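# Place the full electrode packs flat on the low platform

## Task

Of three welding-electrode packs, one or two are full and the rest are partly used; the difference cannot be seen. Set every full pack lying flat on the low platform and keep every partly used pack off it. The task fails if the robot ends holding a partly used pack lifted off the bench. Anything staying in place only because the robot supports it does not count. At the end, open the grippers and move the arms away.

## Robot and tools

ROBOT. Two Kinova Gen3 seven-joint arms, named left_arm and right_arm, each with a Robotiq 2F-85 two-finger gripper and a wrist camera. The bases sit at (-0.015, +0.273, 0) for left_arm and (+0.034, -0.269, 0) for right_arm, both turned slightly about z. The names are labels only, not sides of a picture. Since the packs look alike, a full one is probably told apart by weight or feel, for example by lifting each and reading joint torques or how the arm sags.

FRAME. One scene frame for everything: origin on the table top midway between the bases, +x out across the table, +z up, left_arm on the +y side. Positions are in metres; orientations are quaternions written w first (qw, qx, qy, qz). On each gripper, +z runs along the fingers away from the wrist and the pads close along y. The reported hand point (end_effector_position) lies midway between the pads when shut; closed fingertips reach about 19 mm past it, open ones about 6 mm. Closing pushes the tips roughly 13 mm further out, so leave that gap above a surface. Printed hand positions can be a little off, more so at long reach.

THE ROW. Every motion argument is a single flat list of 18 numbers covering both arms: left_arm x, y, z, qw, qx, qy, qz, gripper position, gripper speed, then the same nine for right_arm. x, y, z and the quaternion are an absolute target pose for that gripper in the scene frame, not an offset. Gripper position runs -1 to +1: +1 is fully open (85 mm), 0 is about 41 mm, about -0.8 brings the pads together, and -1 closes until blocked (use -1 and keep sending it to grip). Gripper speed runs -1 to +1, roughly 20, 85 and 150 mm/s at -1, 0, +1. To leave a gripper unchanged, repeat its previous two numbers; a 0 is a real command. To hold an arm still, resend its last reported pose exactly, with its gripper numbers. Keep the quaternion constant across rows to hold orientation, rather than copying a drifted reading.

TOOLS.
- execute_actions {"actions": [...], "pictures": bool}. An empty list just reports the state with pictures. One action {"rows": [[18 numbers], ...], "steps": n}: up to 15 rows, n from 6 to 15 steps of 1/30 s, each row used for one step and the last repeated. A wait {"steps": n} up to 300 counts from the previous result, including thinking time. Any target more than 0.6 m from the arm's last reported position along one of its gripper axes gets the call refused, and nothing is sent.
- move {"target": [18 numbers], "speed": m/s from 0.002 to 0.5, default 0.25}. Drives both grippers in straight lines to the absolute poses, finishing together within 0.5 to 10 s; turning is capped at twice the speed in rad/s. It does not avoid obstacles or the other arm, and arms may lag, stray or overshoot speed near full stretch. Finger numbers are applied at the start.
- wait {"seconds": 0 to 10}: lets time pass, sends nothing.
- zoom_image {"camera", "region": [x0, y0, x1, y1]} in pixels, at most 504 by 504, of cam_head_left, cam_head_right, cam_high, cam_low, cam_left_wrist or cam_right_wrist (all 896x504).
- read_manual: licence texts only.
- finished_scene {"scene": current number}: ends and grades the scene; irreversible.

MOTION LIMITS. Each control step the commanded pose is clamped to within 70 mm and 16 degrees of the measured one, then reached by damped inverse kinematics with position favoured over orientation. After an action, the arm only continues to its last clamped pose, so long reaches need several calls; compare the reported pose with your goal. The simulation runs on while you reply: the last 6 steps of each action run after its result is returned.

RESULTS. A state line gives each gripper's position and quaternion. position_measured_pct is about 50 - 50 x finger position, 0 when fully open; stopping below about 90 short of the command means something is held or blocking, around 90 means the pads met. HELD marks steps not sent. "pose unreachable" names an arm whose command the clearance check altered. A "Hand target" line appears when nothing is kept back. move adds a "move:" line with the ending (done, off_target, moving, held, fault), limits hit (paced = pose clipped, held = steps blocked, after which the arm may jump fast), and each gripper's distance from its target. Joint torques reflect load and contact, with offsets and noise.

AVOID. Knocking anything off the table fails the task. Do not let the arms collide or press each other. Fast contact hits hard, and aiming past a contact presses harder. Joint torque at the load limit (49.6 N m for the big joints, 31.2 for the wrist ones, held weight included) stops that arm for 10 s. Long holding heats motors: a MOTOR HOT warning from 60 °C, and at 75 °C the arm sinks. Expect occasional brief tugs on held parts or pushes on loose objects. Avoid drops, slips and slams; release cleanly and withdraw before finishing.

Each tool is called after ">>>" as name(argument=value, ...) on one line, values as JSON.

## Session

>>> execute_actions(actions=[])

Scene clock: 0.00 s of 6600.00 s.
left_arm: end_effector_position=(+0.3067, +0.5853, +0.2005) position_measured_pct=0.0 end_effector_quat_wxyz=(-0.000, -0.379, +0.926, -0.002) | right_arm: end_effector_position=(+0.5879, -0.4416, +0.3125) position_measured_pct=0.0 end_effector_quat_wxyz=(+0.165, -0.104, +0.675, -0.711)
Joint positions: left_arm=[-0.927  0.43   0.001  1.658  0.003  1.056  1.517] | right_arm=[-0.731  0.878  0.441  1.854  1.515  1.299  0.378]
Joint velocities: left_arm=[ 0.002 -0.001  0.    -0.    -0.    -0.     0.   ] | right_arm=[ 0.001 -0.     0.     0.     0.001  0.     0.001]
Joint torques (N m, as the joint torque sensors report them, + toward a larger angle): no reading
Motor temperatures (°C, as the motors report them): left_arm=[31 36 30 30 38 45 44] | right_arm=[37 33 37 33 41 41 46]
Hand target (left_arm): +0.307, +0.585, +0.200; -0.000, -0.379, +0.926, -0.002
Hand target (right_arm): +0.588, -0.442, +0.313; +0.165, -0.104, +0.675, -0.711

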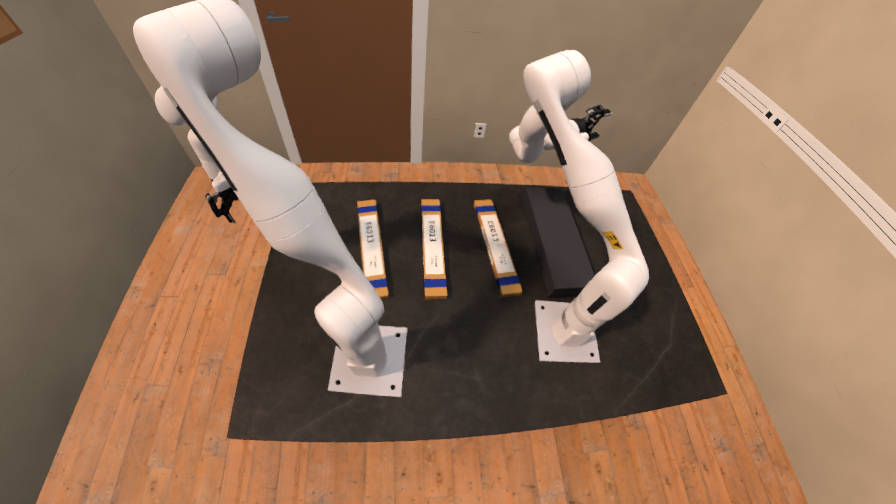

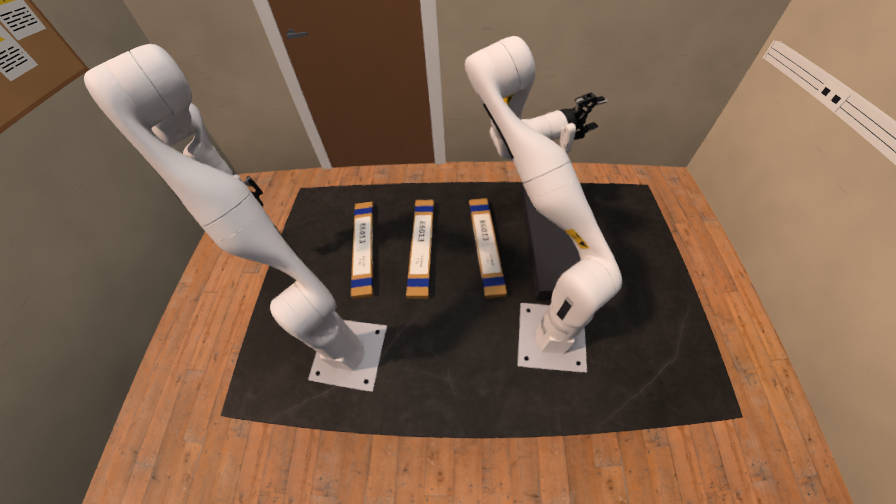

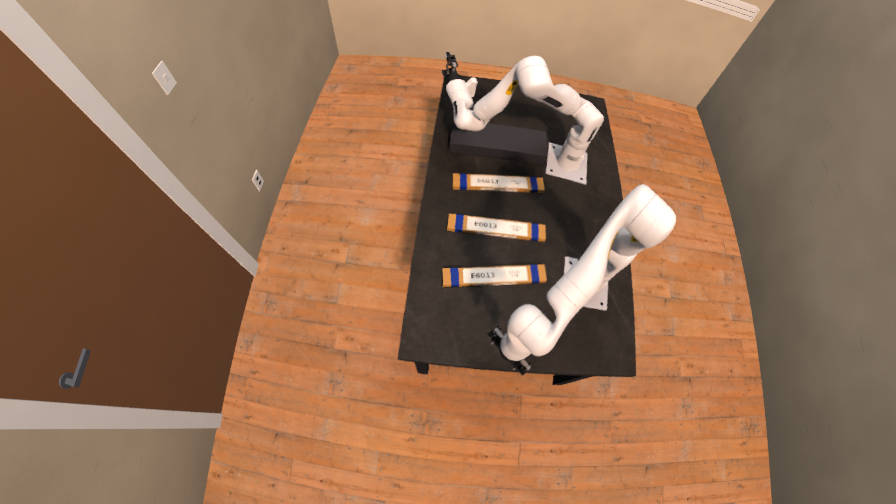

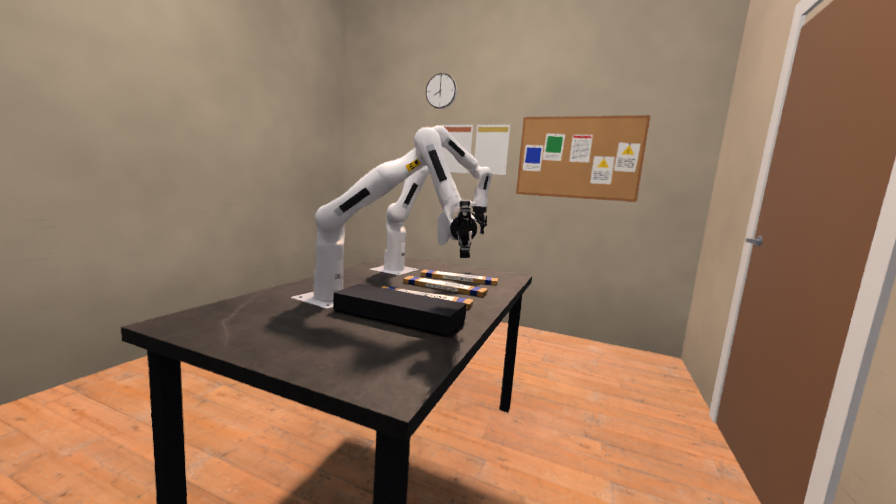

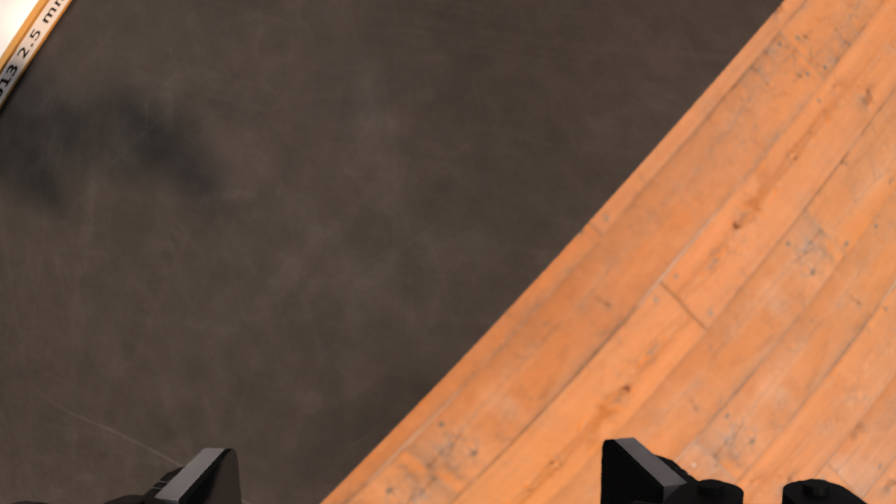

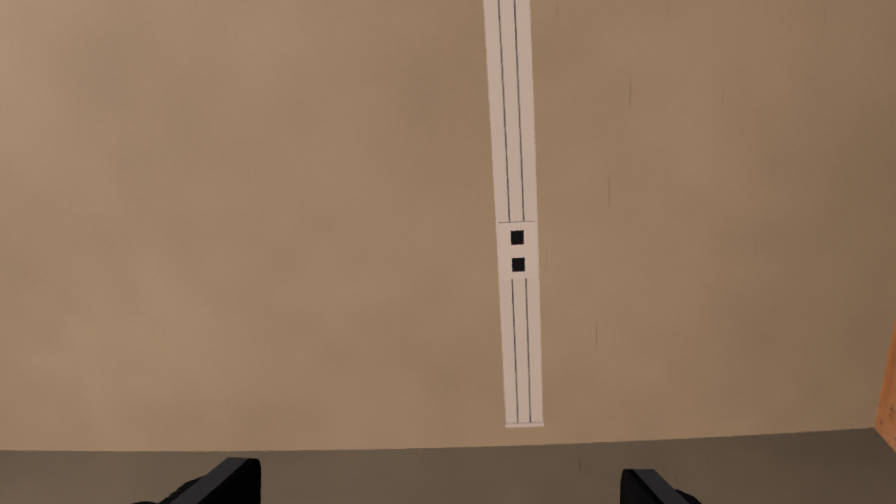

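>>> move(target=[0.335,0.28,0.2,0,-0.07,0.997,0,1,0,0.335,-0.106,0.2,0,-0.035,0.999,0,1,0], speed=0.4)

Scene clock: 3.10 s of 6600.00 s.
left_arm: end_effector_position=(+0.3333, +0.2808, +0.1997) position_measured_pct=0.0 end_effector_quat_wxyz=(-0.001, -0.070, +0.998, +0.000) | right_arm: end_effector_position=(+0.3356, -0.1044, +0.2002) position_measured_pct=0.0 end_effector_quat_wxyz=(-0.000, -0.037, +0.999, +0.001)
Joint positions: left_arm=[-0.432  0.228  0.292  1.98  -0.082  0.946  1.709] | right_arm=[-0.668  0.212 -0.041  1.986  0.009  0.943  1.061]
Joint velocities: left_arm=[ 0.005  0.001  0.005 -0.    -0.002  0.     0.002] | right_arm=[ 0.005 -0.003  0.009  0.002 -0.004  0.     0.003]
Joint torques (N m, as the joint torque sensors report them, + toward a larger angle): left_arm=[ -0.77 -11.37   1.31  -7.72   0.     0.05   0.32] | right_arm=[  0.33 -11.88   0.33  -6.65  -0.1   -0.01   0.35]
Motor temperatures (°C, as the motors report them): left_arm=[31 36 30 30 38 45 44] | right_arm=[37 33 37 33 41 41 46]
Hand target (left_arm): +0.333, +0.281, +0.200; -0.001, -0.070, +0.998, +0.000
Hand target (right_arm): +0.336, -0.105, +0.200; -0.000, -0.036, +0.999, +0.001
Off the commanded pose (left_arm): 0.002 m, 0 deg.
Off the commanded pose (right_arm): 0.002 m, 0 deg.
Kept back: nothing.
move: done
camera_calibration (this result's frames):
cam_left_wrist: T_world_to_cam=[[-0.130361, 0.990549, 0.0426364, -0.249622], [0.991435, 0.130577, -0.00231295, -0.31338], [-0.00785842, 0.0419697, -0.999088, 0.337731], [0, 0, 0, 1]] pos_world=[0.280809, 0.274009, 0.347341]
cam_right_wrist: T_world_to_cam=[[-0.107004, 0.994165, -0.0136432, 0.137379], [0.994067, 0.106704, -0.0210897, -0.256229], [-0.0195108, -0.0158189, -0.999684, 0.354637], [0, 0, 0, 1]] pos_world=[0.276328, -0.103627, 0.350995]

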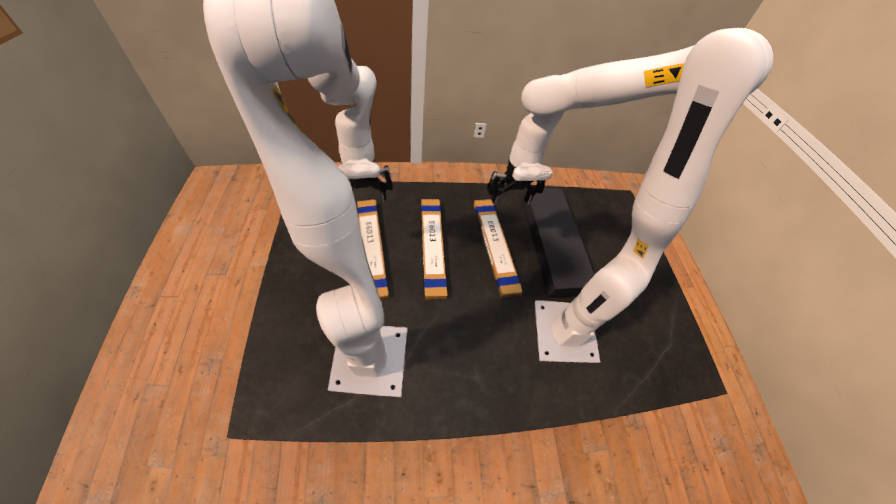

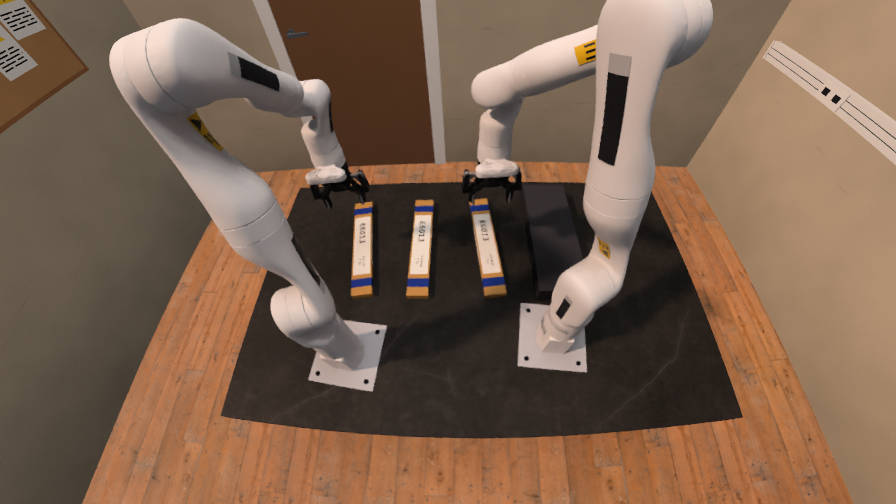

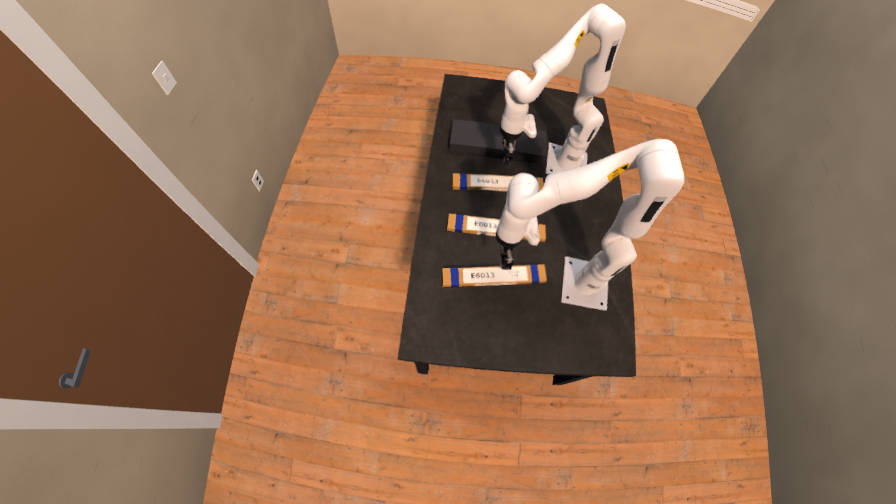

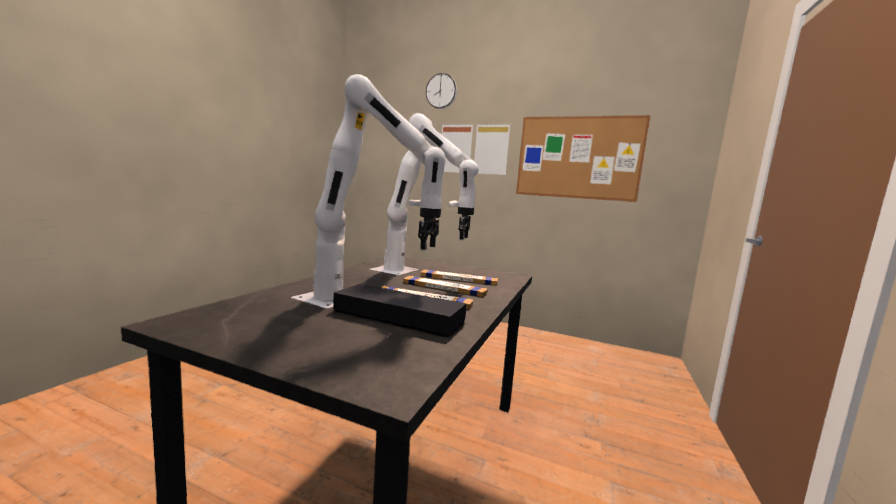

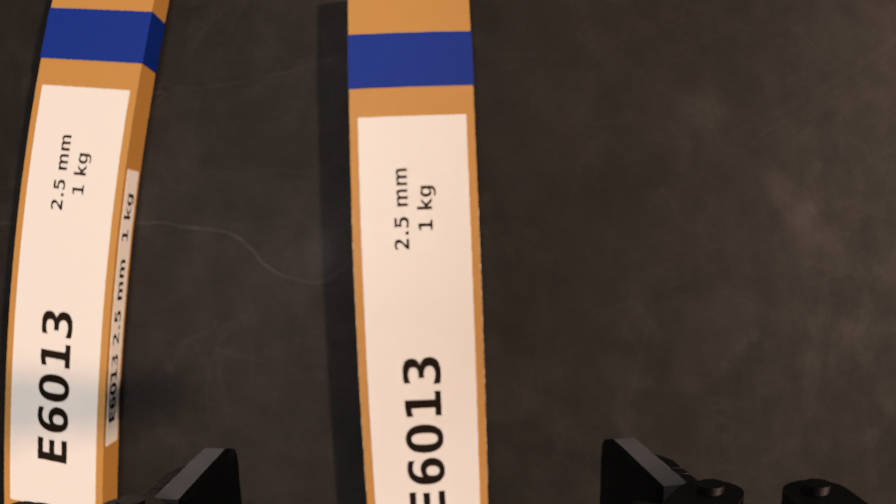

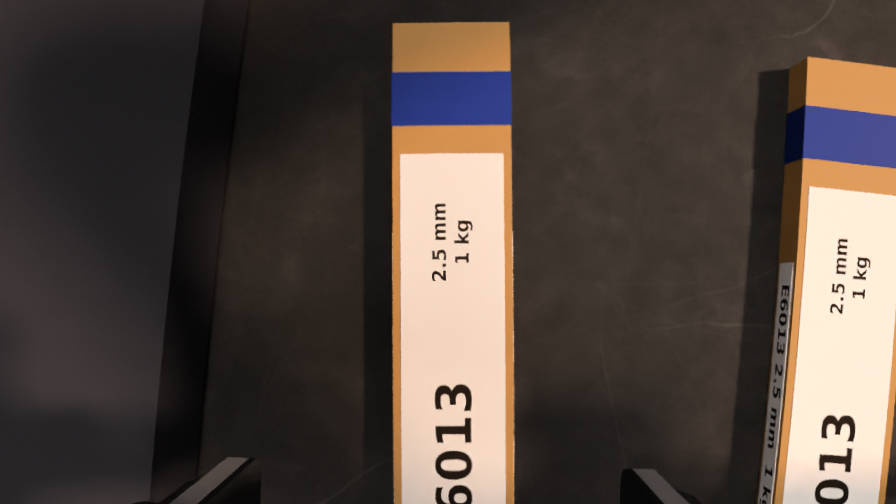

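>>> move(target=[0.328,0.281,0.018,0,-0.085,0.996,0,1,0,0.333,-0.1,0.018,0,-0.055,0.998,0,1,0], speed=0.2)

>>> move(target=[0.328,0.281,0.018,0,-0.085,0.996,0,-1,0,0.333,-0.1,0.018,0,-0.055,0.998,0,-1,0])

>>> move(target=[0.328,0.281,0.03,0,-0.085,0.996,0,-1,0,0.333,-0.1,0.03,0,-0.055,0.998,0,-1,0], speed=0.05)

Scene clock: 4.87 s of 6600.00 s.
left_arm: end_effector_position=(+0.3285, +0.2818, +0.0184) position_measured_pct=0.0 end_effector_quat_wxyz=(+0.000, -0.086, +0.996, +0.001) | right_arm: end_effector_position=(+0.3336, -0.1002, +0.0181) position_measured_pct=0.0 end_effector_quat_wxyz=(+0.001, -0.054, +0.999, -0.001)
Joint positions: left_arm=[-0.299  0.623  0.141  2.208 -0.264  0.325  1.906] | right_arm=[-0.696  0.618 -0.03   2.203  0.061  0.322  1.031]
Joint velocities: left_arm=[ 0.003  0.005 -0.001 -0.    -0.001  0.001  0.001] | right_arm=[-0.001  0.006 -0.001 -0.    -0.002  0.     0.001]
Joint torques (N m, as the joint torque sensors report them, + toward a larger angle): left_arm=[ -0.69 -14.3    1.22  -3.48  -0.05   0.16   0.11] | right_arm=[  0.21 -15.3    0.23  -2.47   0.18  -0.09   0.41]
Motor temperatures (°C, as the motors report them): left_arm=[31 36 30 30 38 45 44] | right_arm=[37 33 37 33 41 41 46]
Hand target (left_arm): +0.328, +0.282, +0.018; +0.000, -0.086, +0.996, +0.001
Hand target (right_arm): +0.333, -0.100, +0.018; +0.000, -0.054, +0.999, -0.001
Off the commanded pose (left_arm): 0.001 m, 0 deg.
Off the commanded pose (right_arm): 0.001 m, 0 deg.
Kept back: nothing.
move: done
camera_calibration (this result's frames):
cam_left_wrist: T_world_to_cam=[[-0.16107, 0.986009, 0.0429335, -0.23219], [0.986925, 0.161179, 0.000935074, -0.316391], [-0.00599798, 0.0425228, -0.999077, 0.155728], [0, 0, 0, 1]] pos_world=[0.27579, 0.273315, 0.165849]
cam_right_wrist: T_world_to_cam=[[-0.142264, 0.989698, -0.0161107, 0.141873], [0.989687, 0.14195, -0.0192177, -0.253591], [-0.0167328, -0.0186786, -0.999686, 0.171419], [0, 0, 0, 1]] pos_world=[0.274028, -0.101213, 0.168777]

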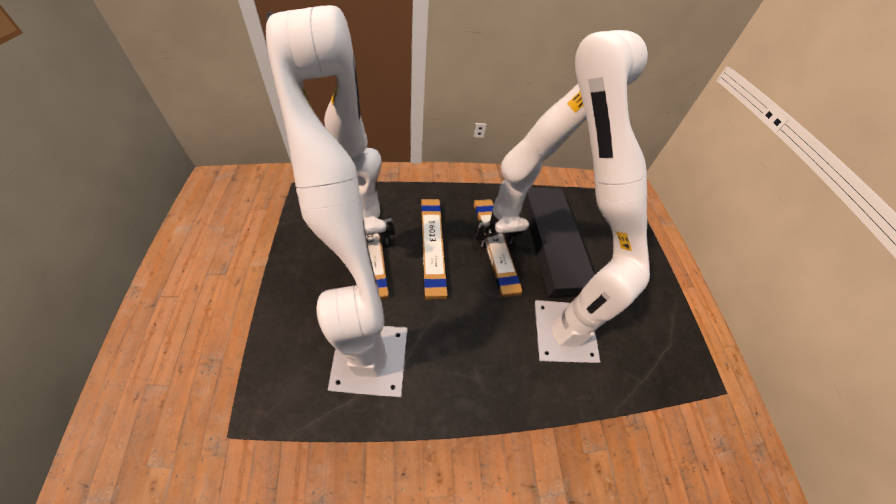

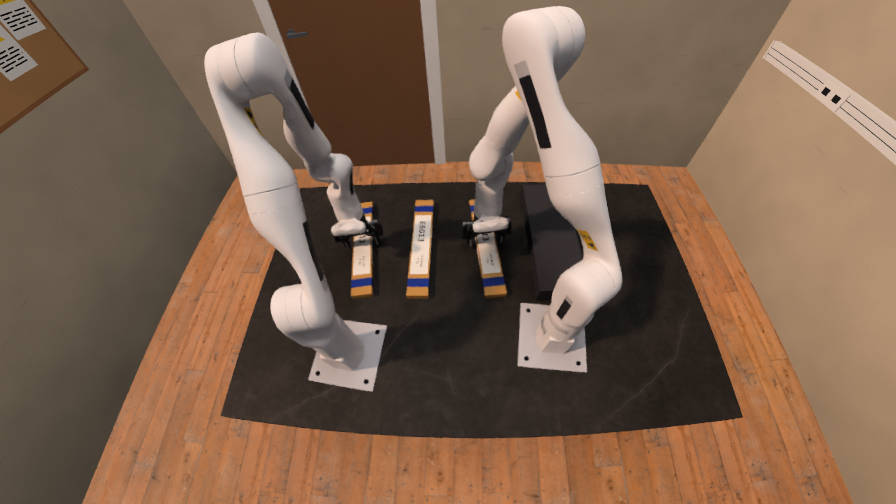

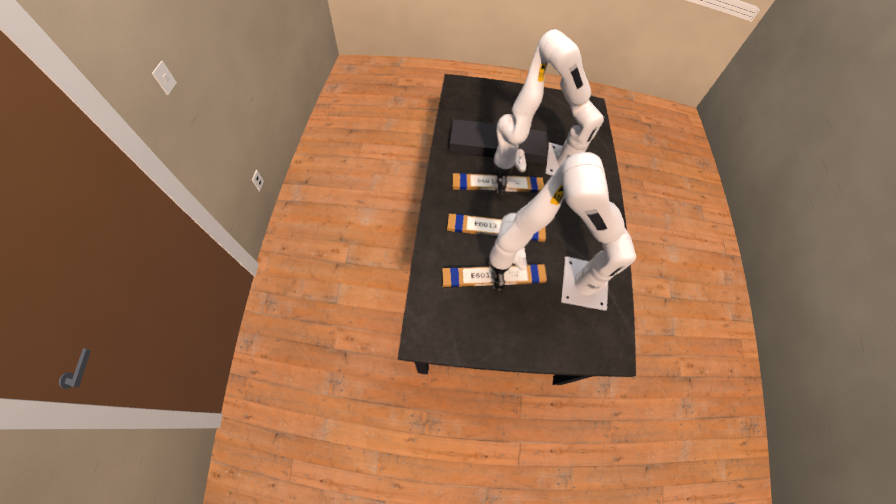

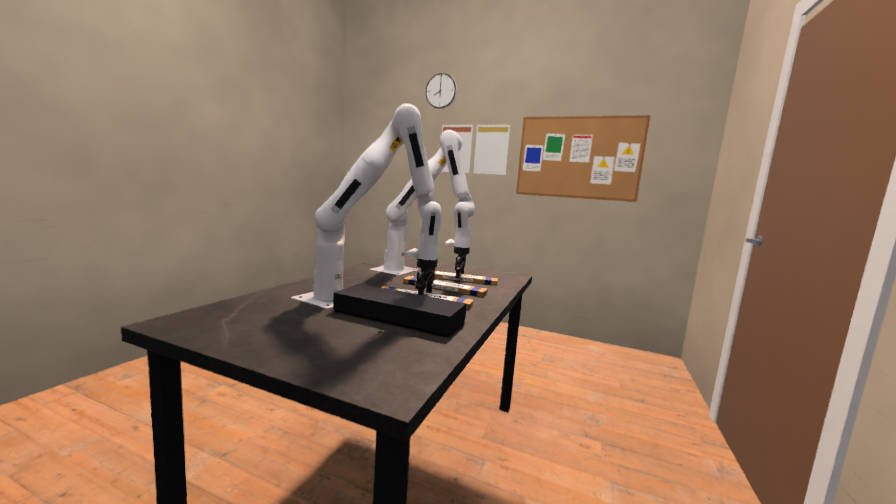

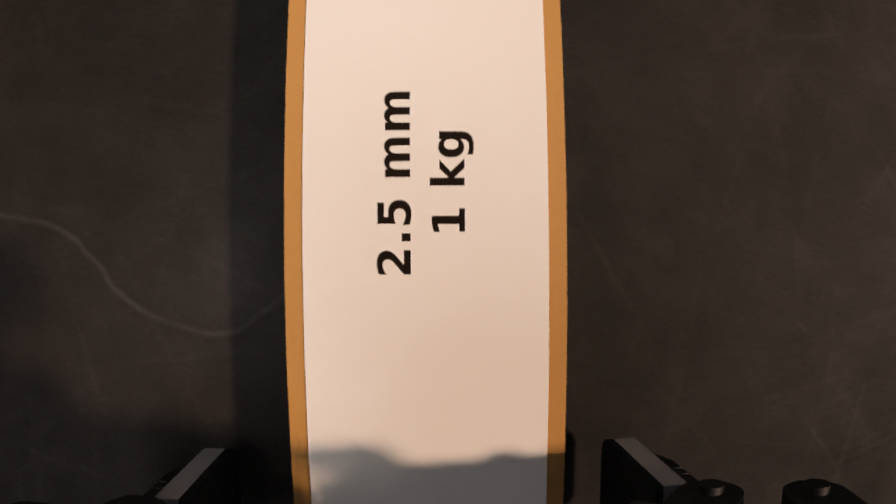

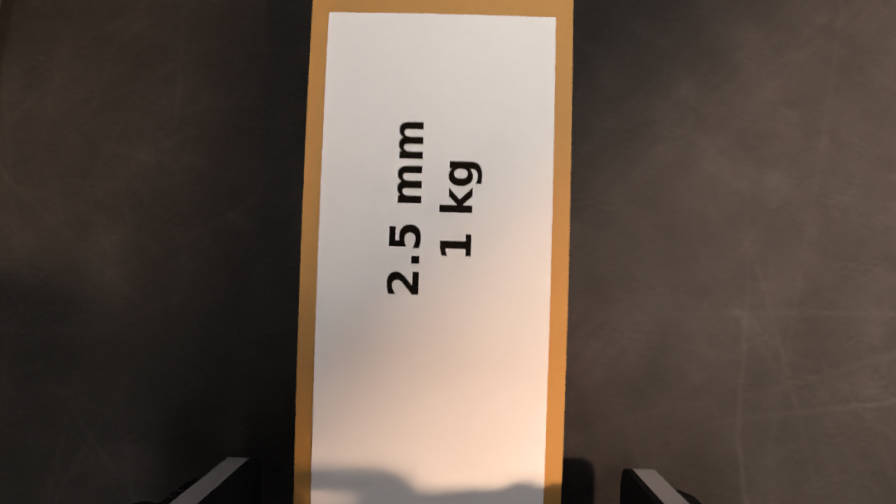

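Scene clock: 5.60 s of 6600.00 s.
left_arm: end_effector_position=(+0.3281, +0.2818, +0.0195) position_measured_pct=35.3 end_effector_quat_wxyz=(+0.001, -0.085, +0.996, +0.001) | right_arm: end_effector_position=(+0.3332, -0.1002, +0.0193) position_measured_pct=35.3 end_effector_quat_wxyz=(+0.001, -0.055, +0.999, +0.000)
Joint positions: left_arm=[-0.3    0.619  0.142  2.21  -0.264  0.326  1.905] | right_arm=[-0.694  0.614 -0.033  2.204  0.06   0.323  1.032]
Joint velocities: left_arm=[ 0.001  0.001  0.002  0.    -0.001  0.001  0.001] | right_arm=[ 0.    -0.001 -0.001  0.002 -0.    -0.001 -0.001]
Joint torques (N m, as the joint torque sensors report them, + toward a larger angle): left_arm=[ -0.02 -10.77   1.37  -3.53   0.38  -0.89   0.19] | right_arm=[  0.06 -12.11  -0.06  -3.     0.16  -0.88   0.53]
Motor temperatures (°C, as the motors report them): left_arm=[31 36 30 30 38 45 44] | right_arm=[37 33 37 33 41 41 46]
Hand target (left_arm): +0.328, +0.281, +0.018; -0.000, -0.085, +0.996, +0.000
Hand target (right_arm): +0.333, -0.100, +0.018; -0.000, -0.055, +0.998, -0.000
Off the commanded pose (left_arm): 0.002 m, 0 deg.
Off the commanded pose (right_arm): 0.001 m, 0 deg.
Kept back: nothing.
move: done
camera_calibration (this result's frames):
cam_left_wrist: T_world_to_cam=[[-0.160115, 0.986168, 0.0428496, -0.232642], [0.987087, 0.160167, 0.00223744, -0.315778], [-0.00465661, 0.0426546, -0.999079, 0.156368], [0, 0, 0, 1]] pos_world=[0.275179, 0.273332, 0.166899]
cam_right_wrist: T_world_to_cam=[[-0.142835, 0.989639, -0.0145943, 0.141969], [0.989609, 0.142553, -0.0187842, -0.253083], [-0.0165091, -0.0171256, -0.999717, 0.172704], [0, 0, 0, 1]] pos_world=[0.273583, -0.101463, 0.169974]

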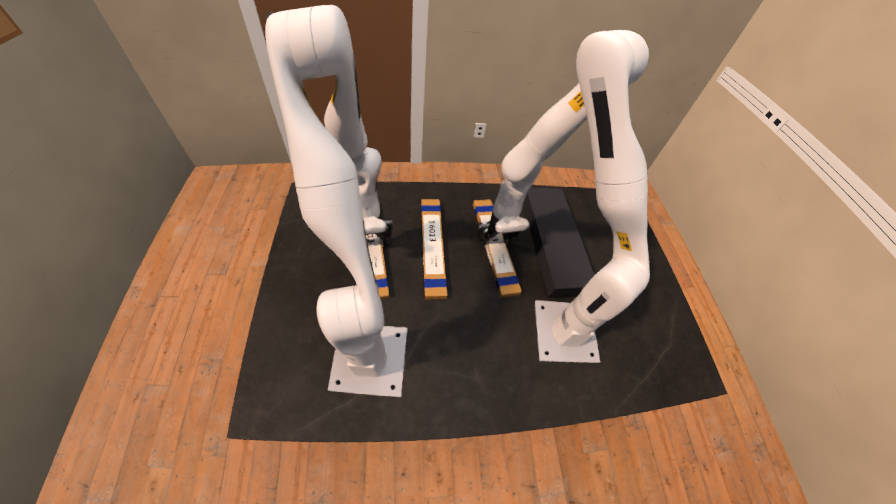

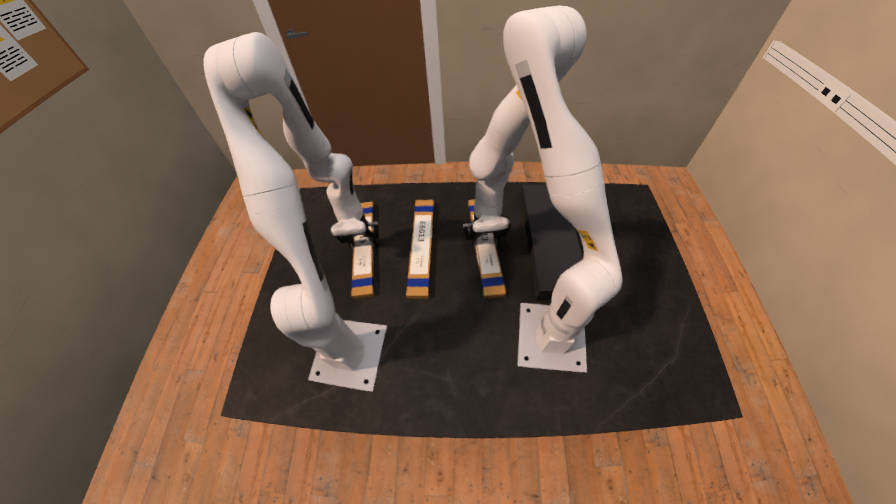

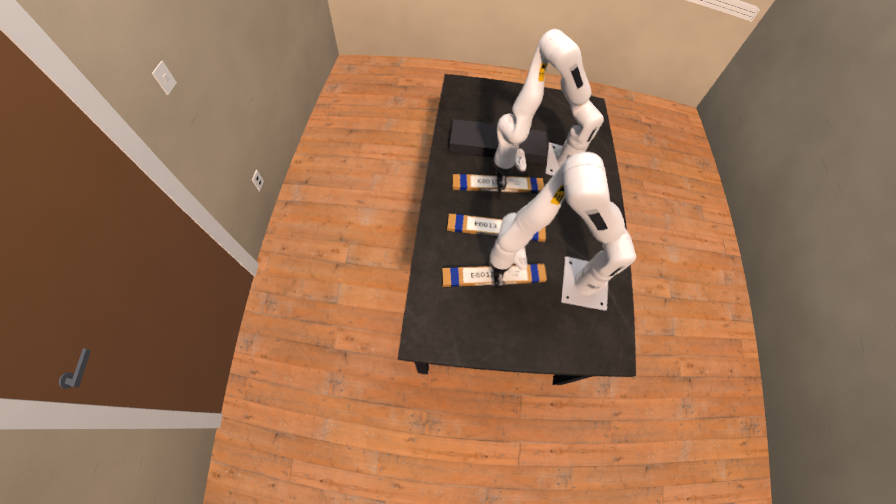

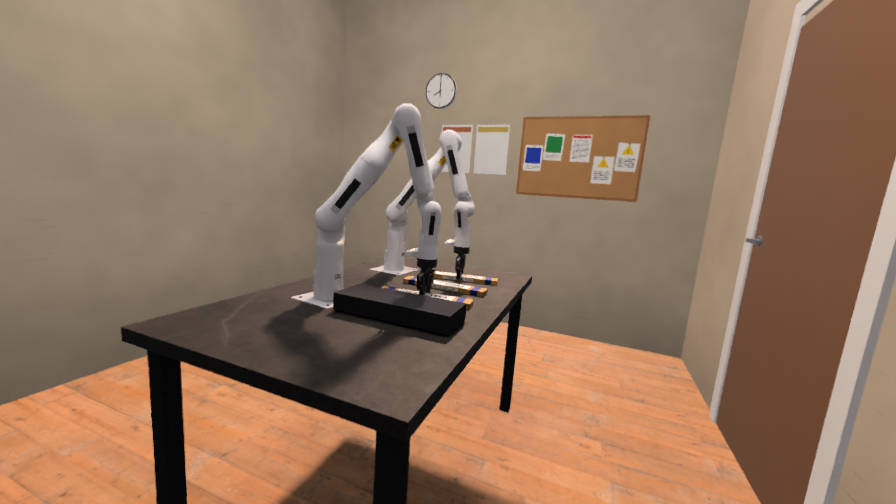

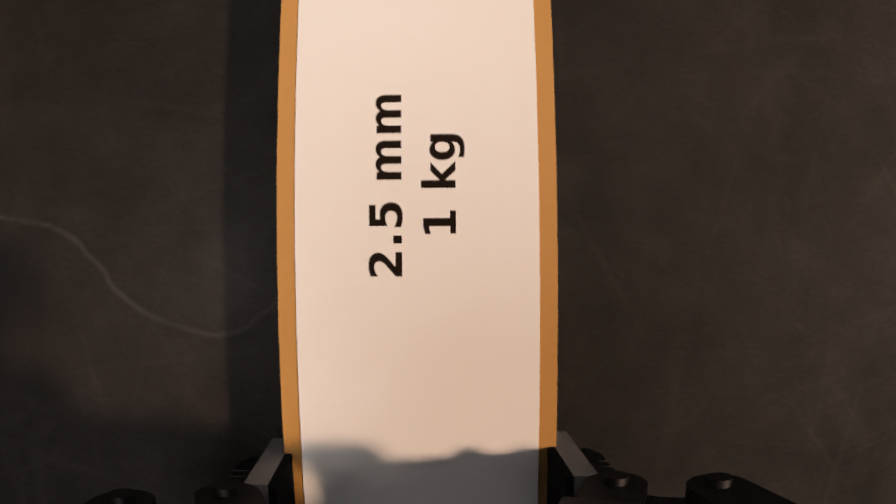

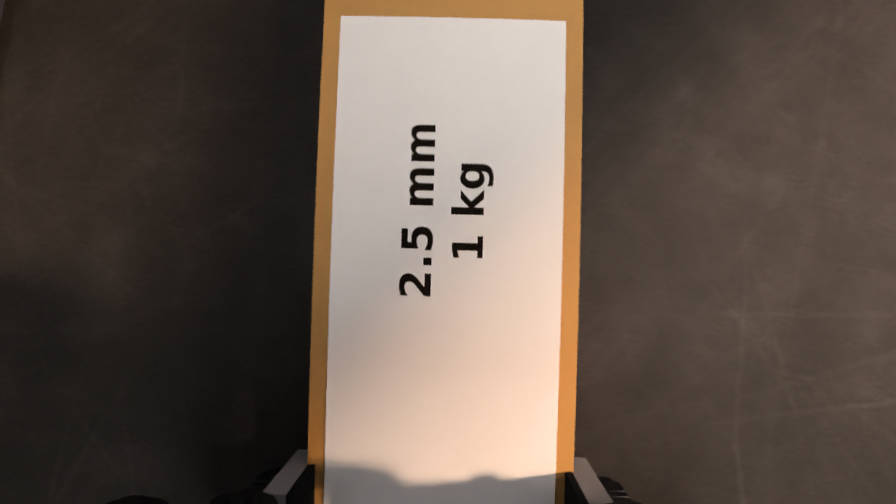

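Scene clock: 6.30 s of 6600.00 s.
left_arm: end_effector_position=(+0.3279, +0.2809, +0.0299) position_measured_pct=35.3 end_effector_quat_wxyz=(-0.000, -0.085, +0.996, -0.000) | right_arm: end_effector_position=(+0.3329, -0.1000, +0.0299) position_measured_pct=35.3 end_effector_quat_wxyz=(-0.000, -0.055, +0.998, -0.000)
Joint positions: left_arm=[-0.313  0.592  0.161  2.204 -0.254  0.363  1.897] | right_arm=[-0.691  0.585 -0.037  2.198  0.058  0.36   1.035]
Joint velocities: left_arm=[-0.001 -0.004 -0.002 -0.     0.001  0.     0.   ] | right_arm=[ 0.001 -0.003  0.001 -0.002  0.    -0.    -0.002]
Joint torques (N m, as the joint torque sensors report them, + toward a larger angle): left_arm=[ -0.24 -17.45   1.61  -4.69  -0.02   0.12   0.14] | right_arm=[  0.48 -16.1    0.13  -2.95   0.23   0.08   0.49]
Motor temperatures (°C, as the motors report them): left_arm=[31 36 30 30 38 45 44] | right_arm=[37 33 37 33 41 41 46]
Hand target (left_arm): +0.328, +0.281, +0.030; -0.000, -0.085, +0.996, -0.000
Hand target (right_arm): +0.333, -0.100, +0.030; -0.000, -0.055, +0.998, +0.000
Off the commanded pose (left_arm): 0.000 m, 0 deg.
Off the commanded pose (right_arm): 0.000 m, 0 deg.
Kept back: nothing.
move: done
camera_calibration (this result's frames):
cam_left_wrist: T_world_to_cam=[[-0.15908, 0.986397, 0.0414151, -0.232559], [0.987243, 0.159222, -0.000129686, -0.315123], [-0.00672212, 0.0408661, -0.999142, 0.167968], [0, 0, 0, 1]] pos_world=[0.275236, 0.272706, 0.177414]
cam_right_wrist: T_world_to_cam=[[-0.143506, 0.989537, -0.0148951, 0.142112], [0.98948, 0.143186, -0.0206753, -0.252432], [-0.0183262, -0.0177054, -0.999675, 0.183827], [0, 0, 0, 1]] pos_world=[0.273539, -0.101226, 0.180665]

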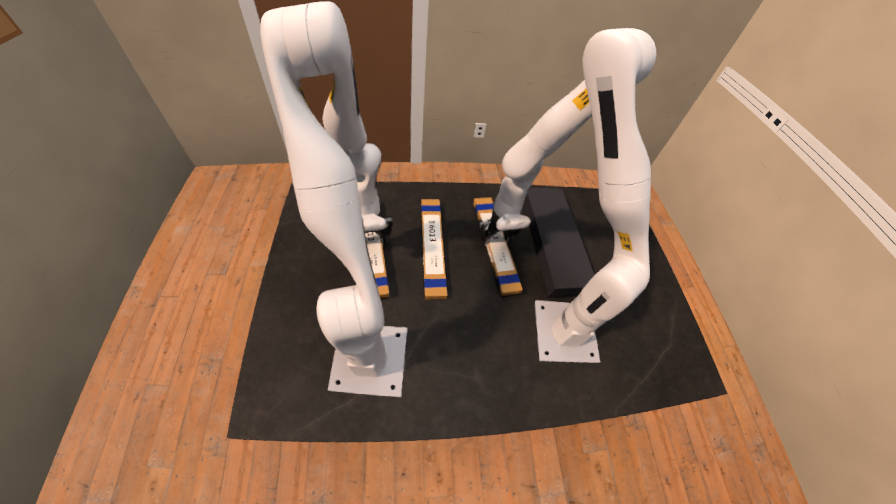

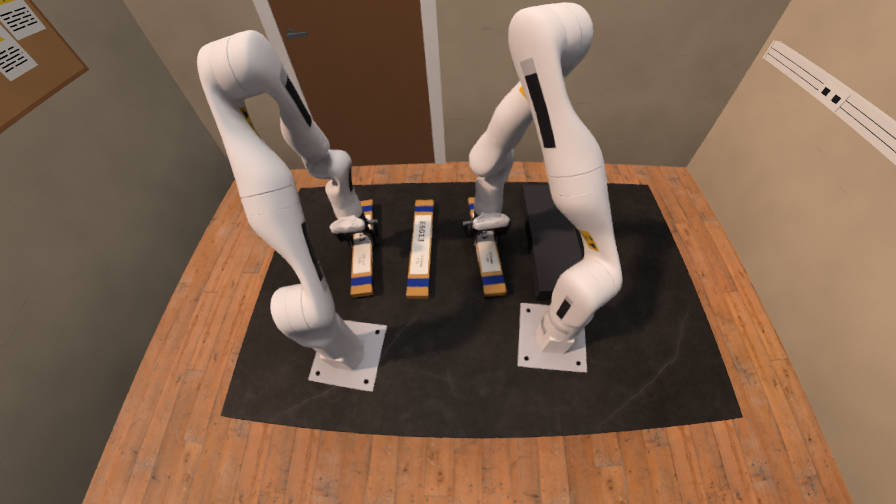

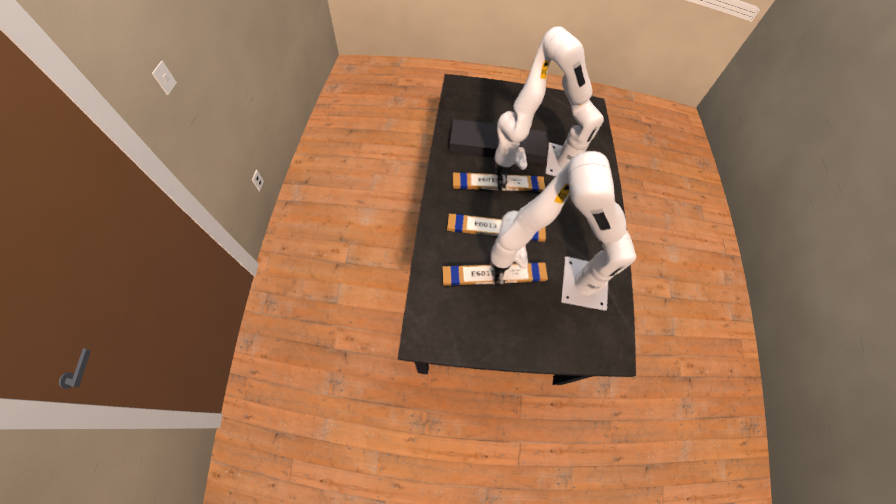

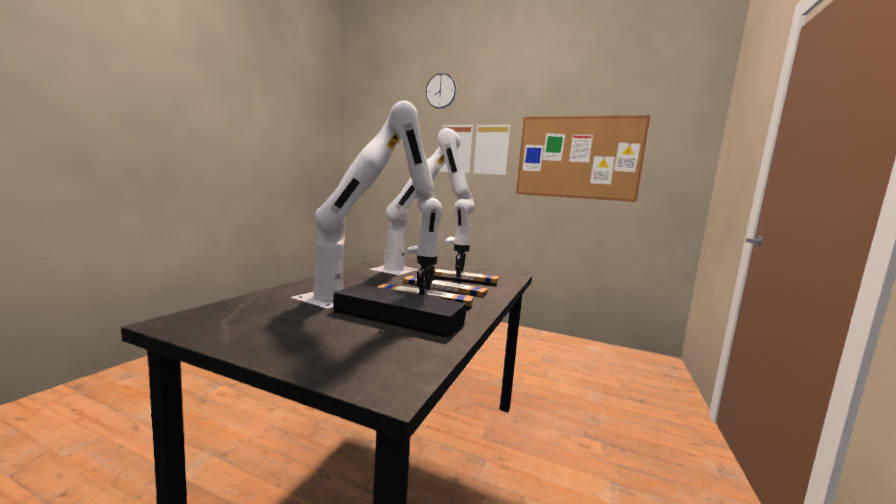

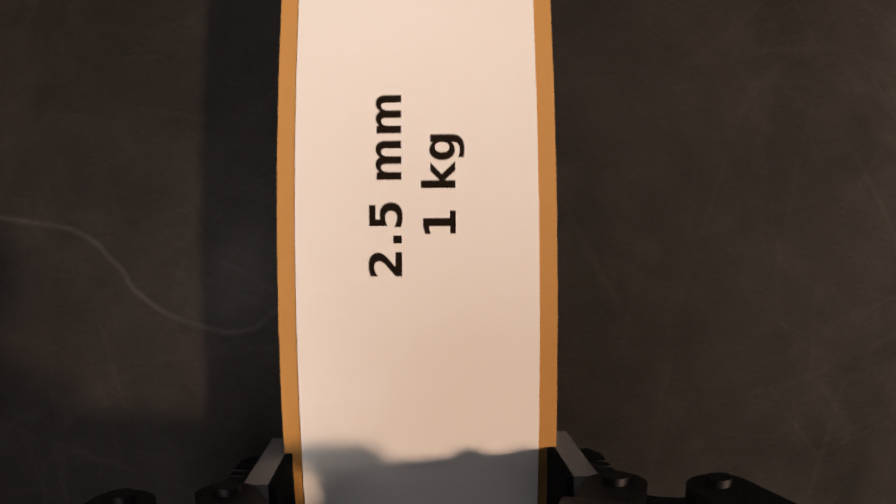

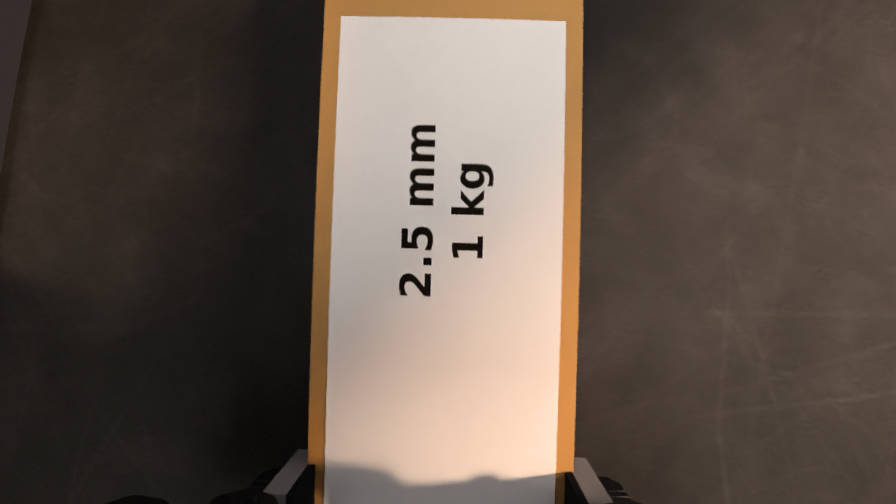

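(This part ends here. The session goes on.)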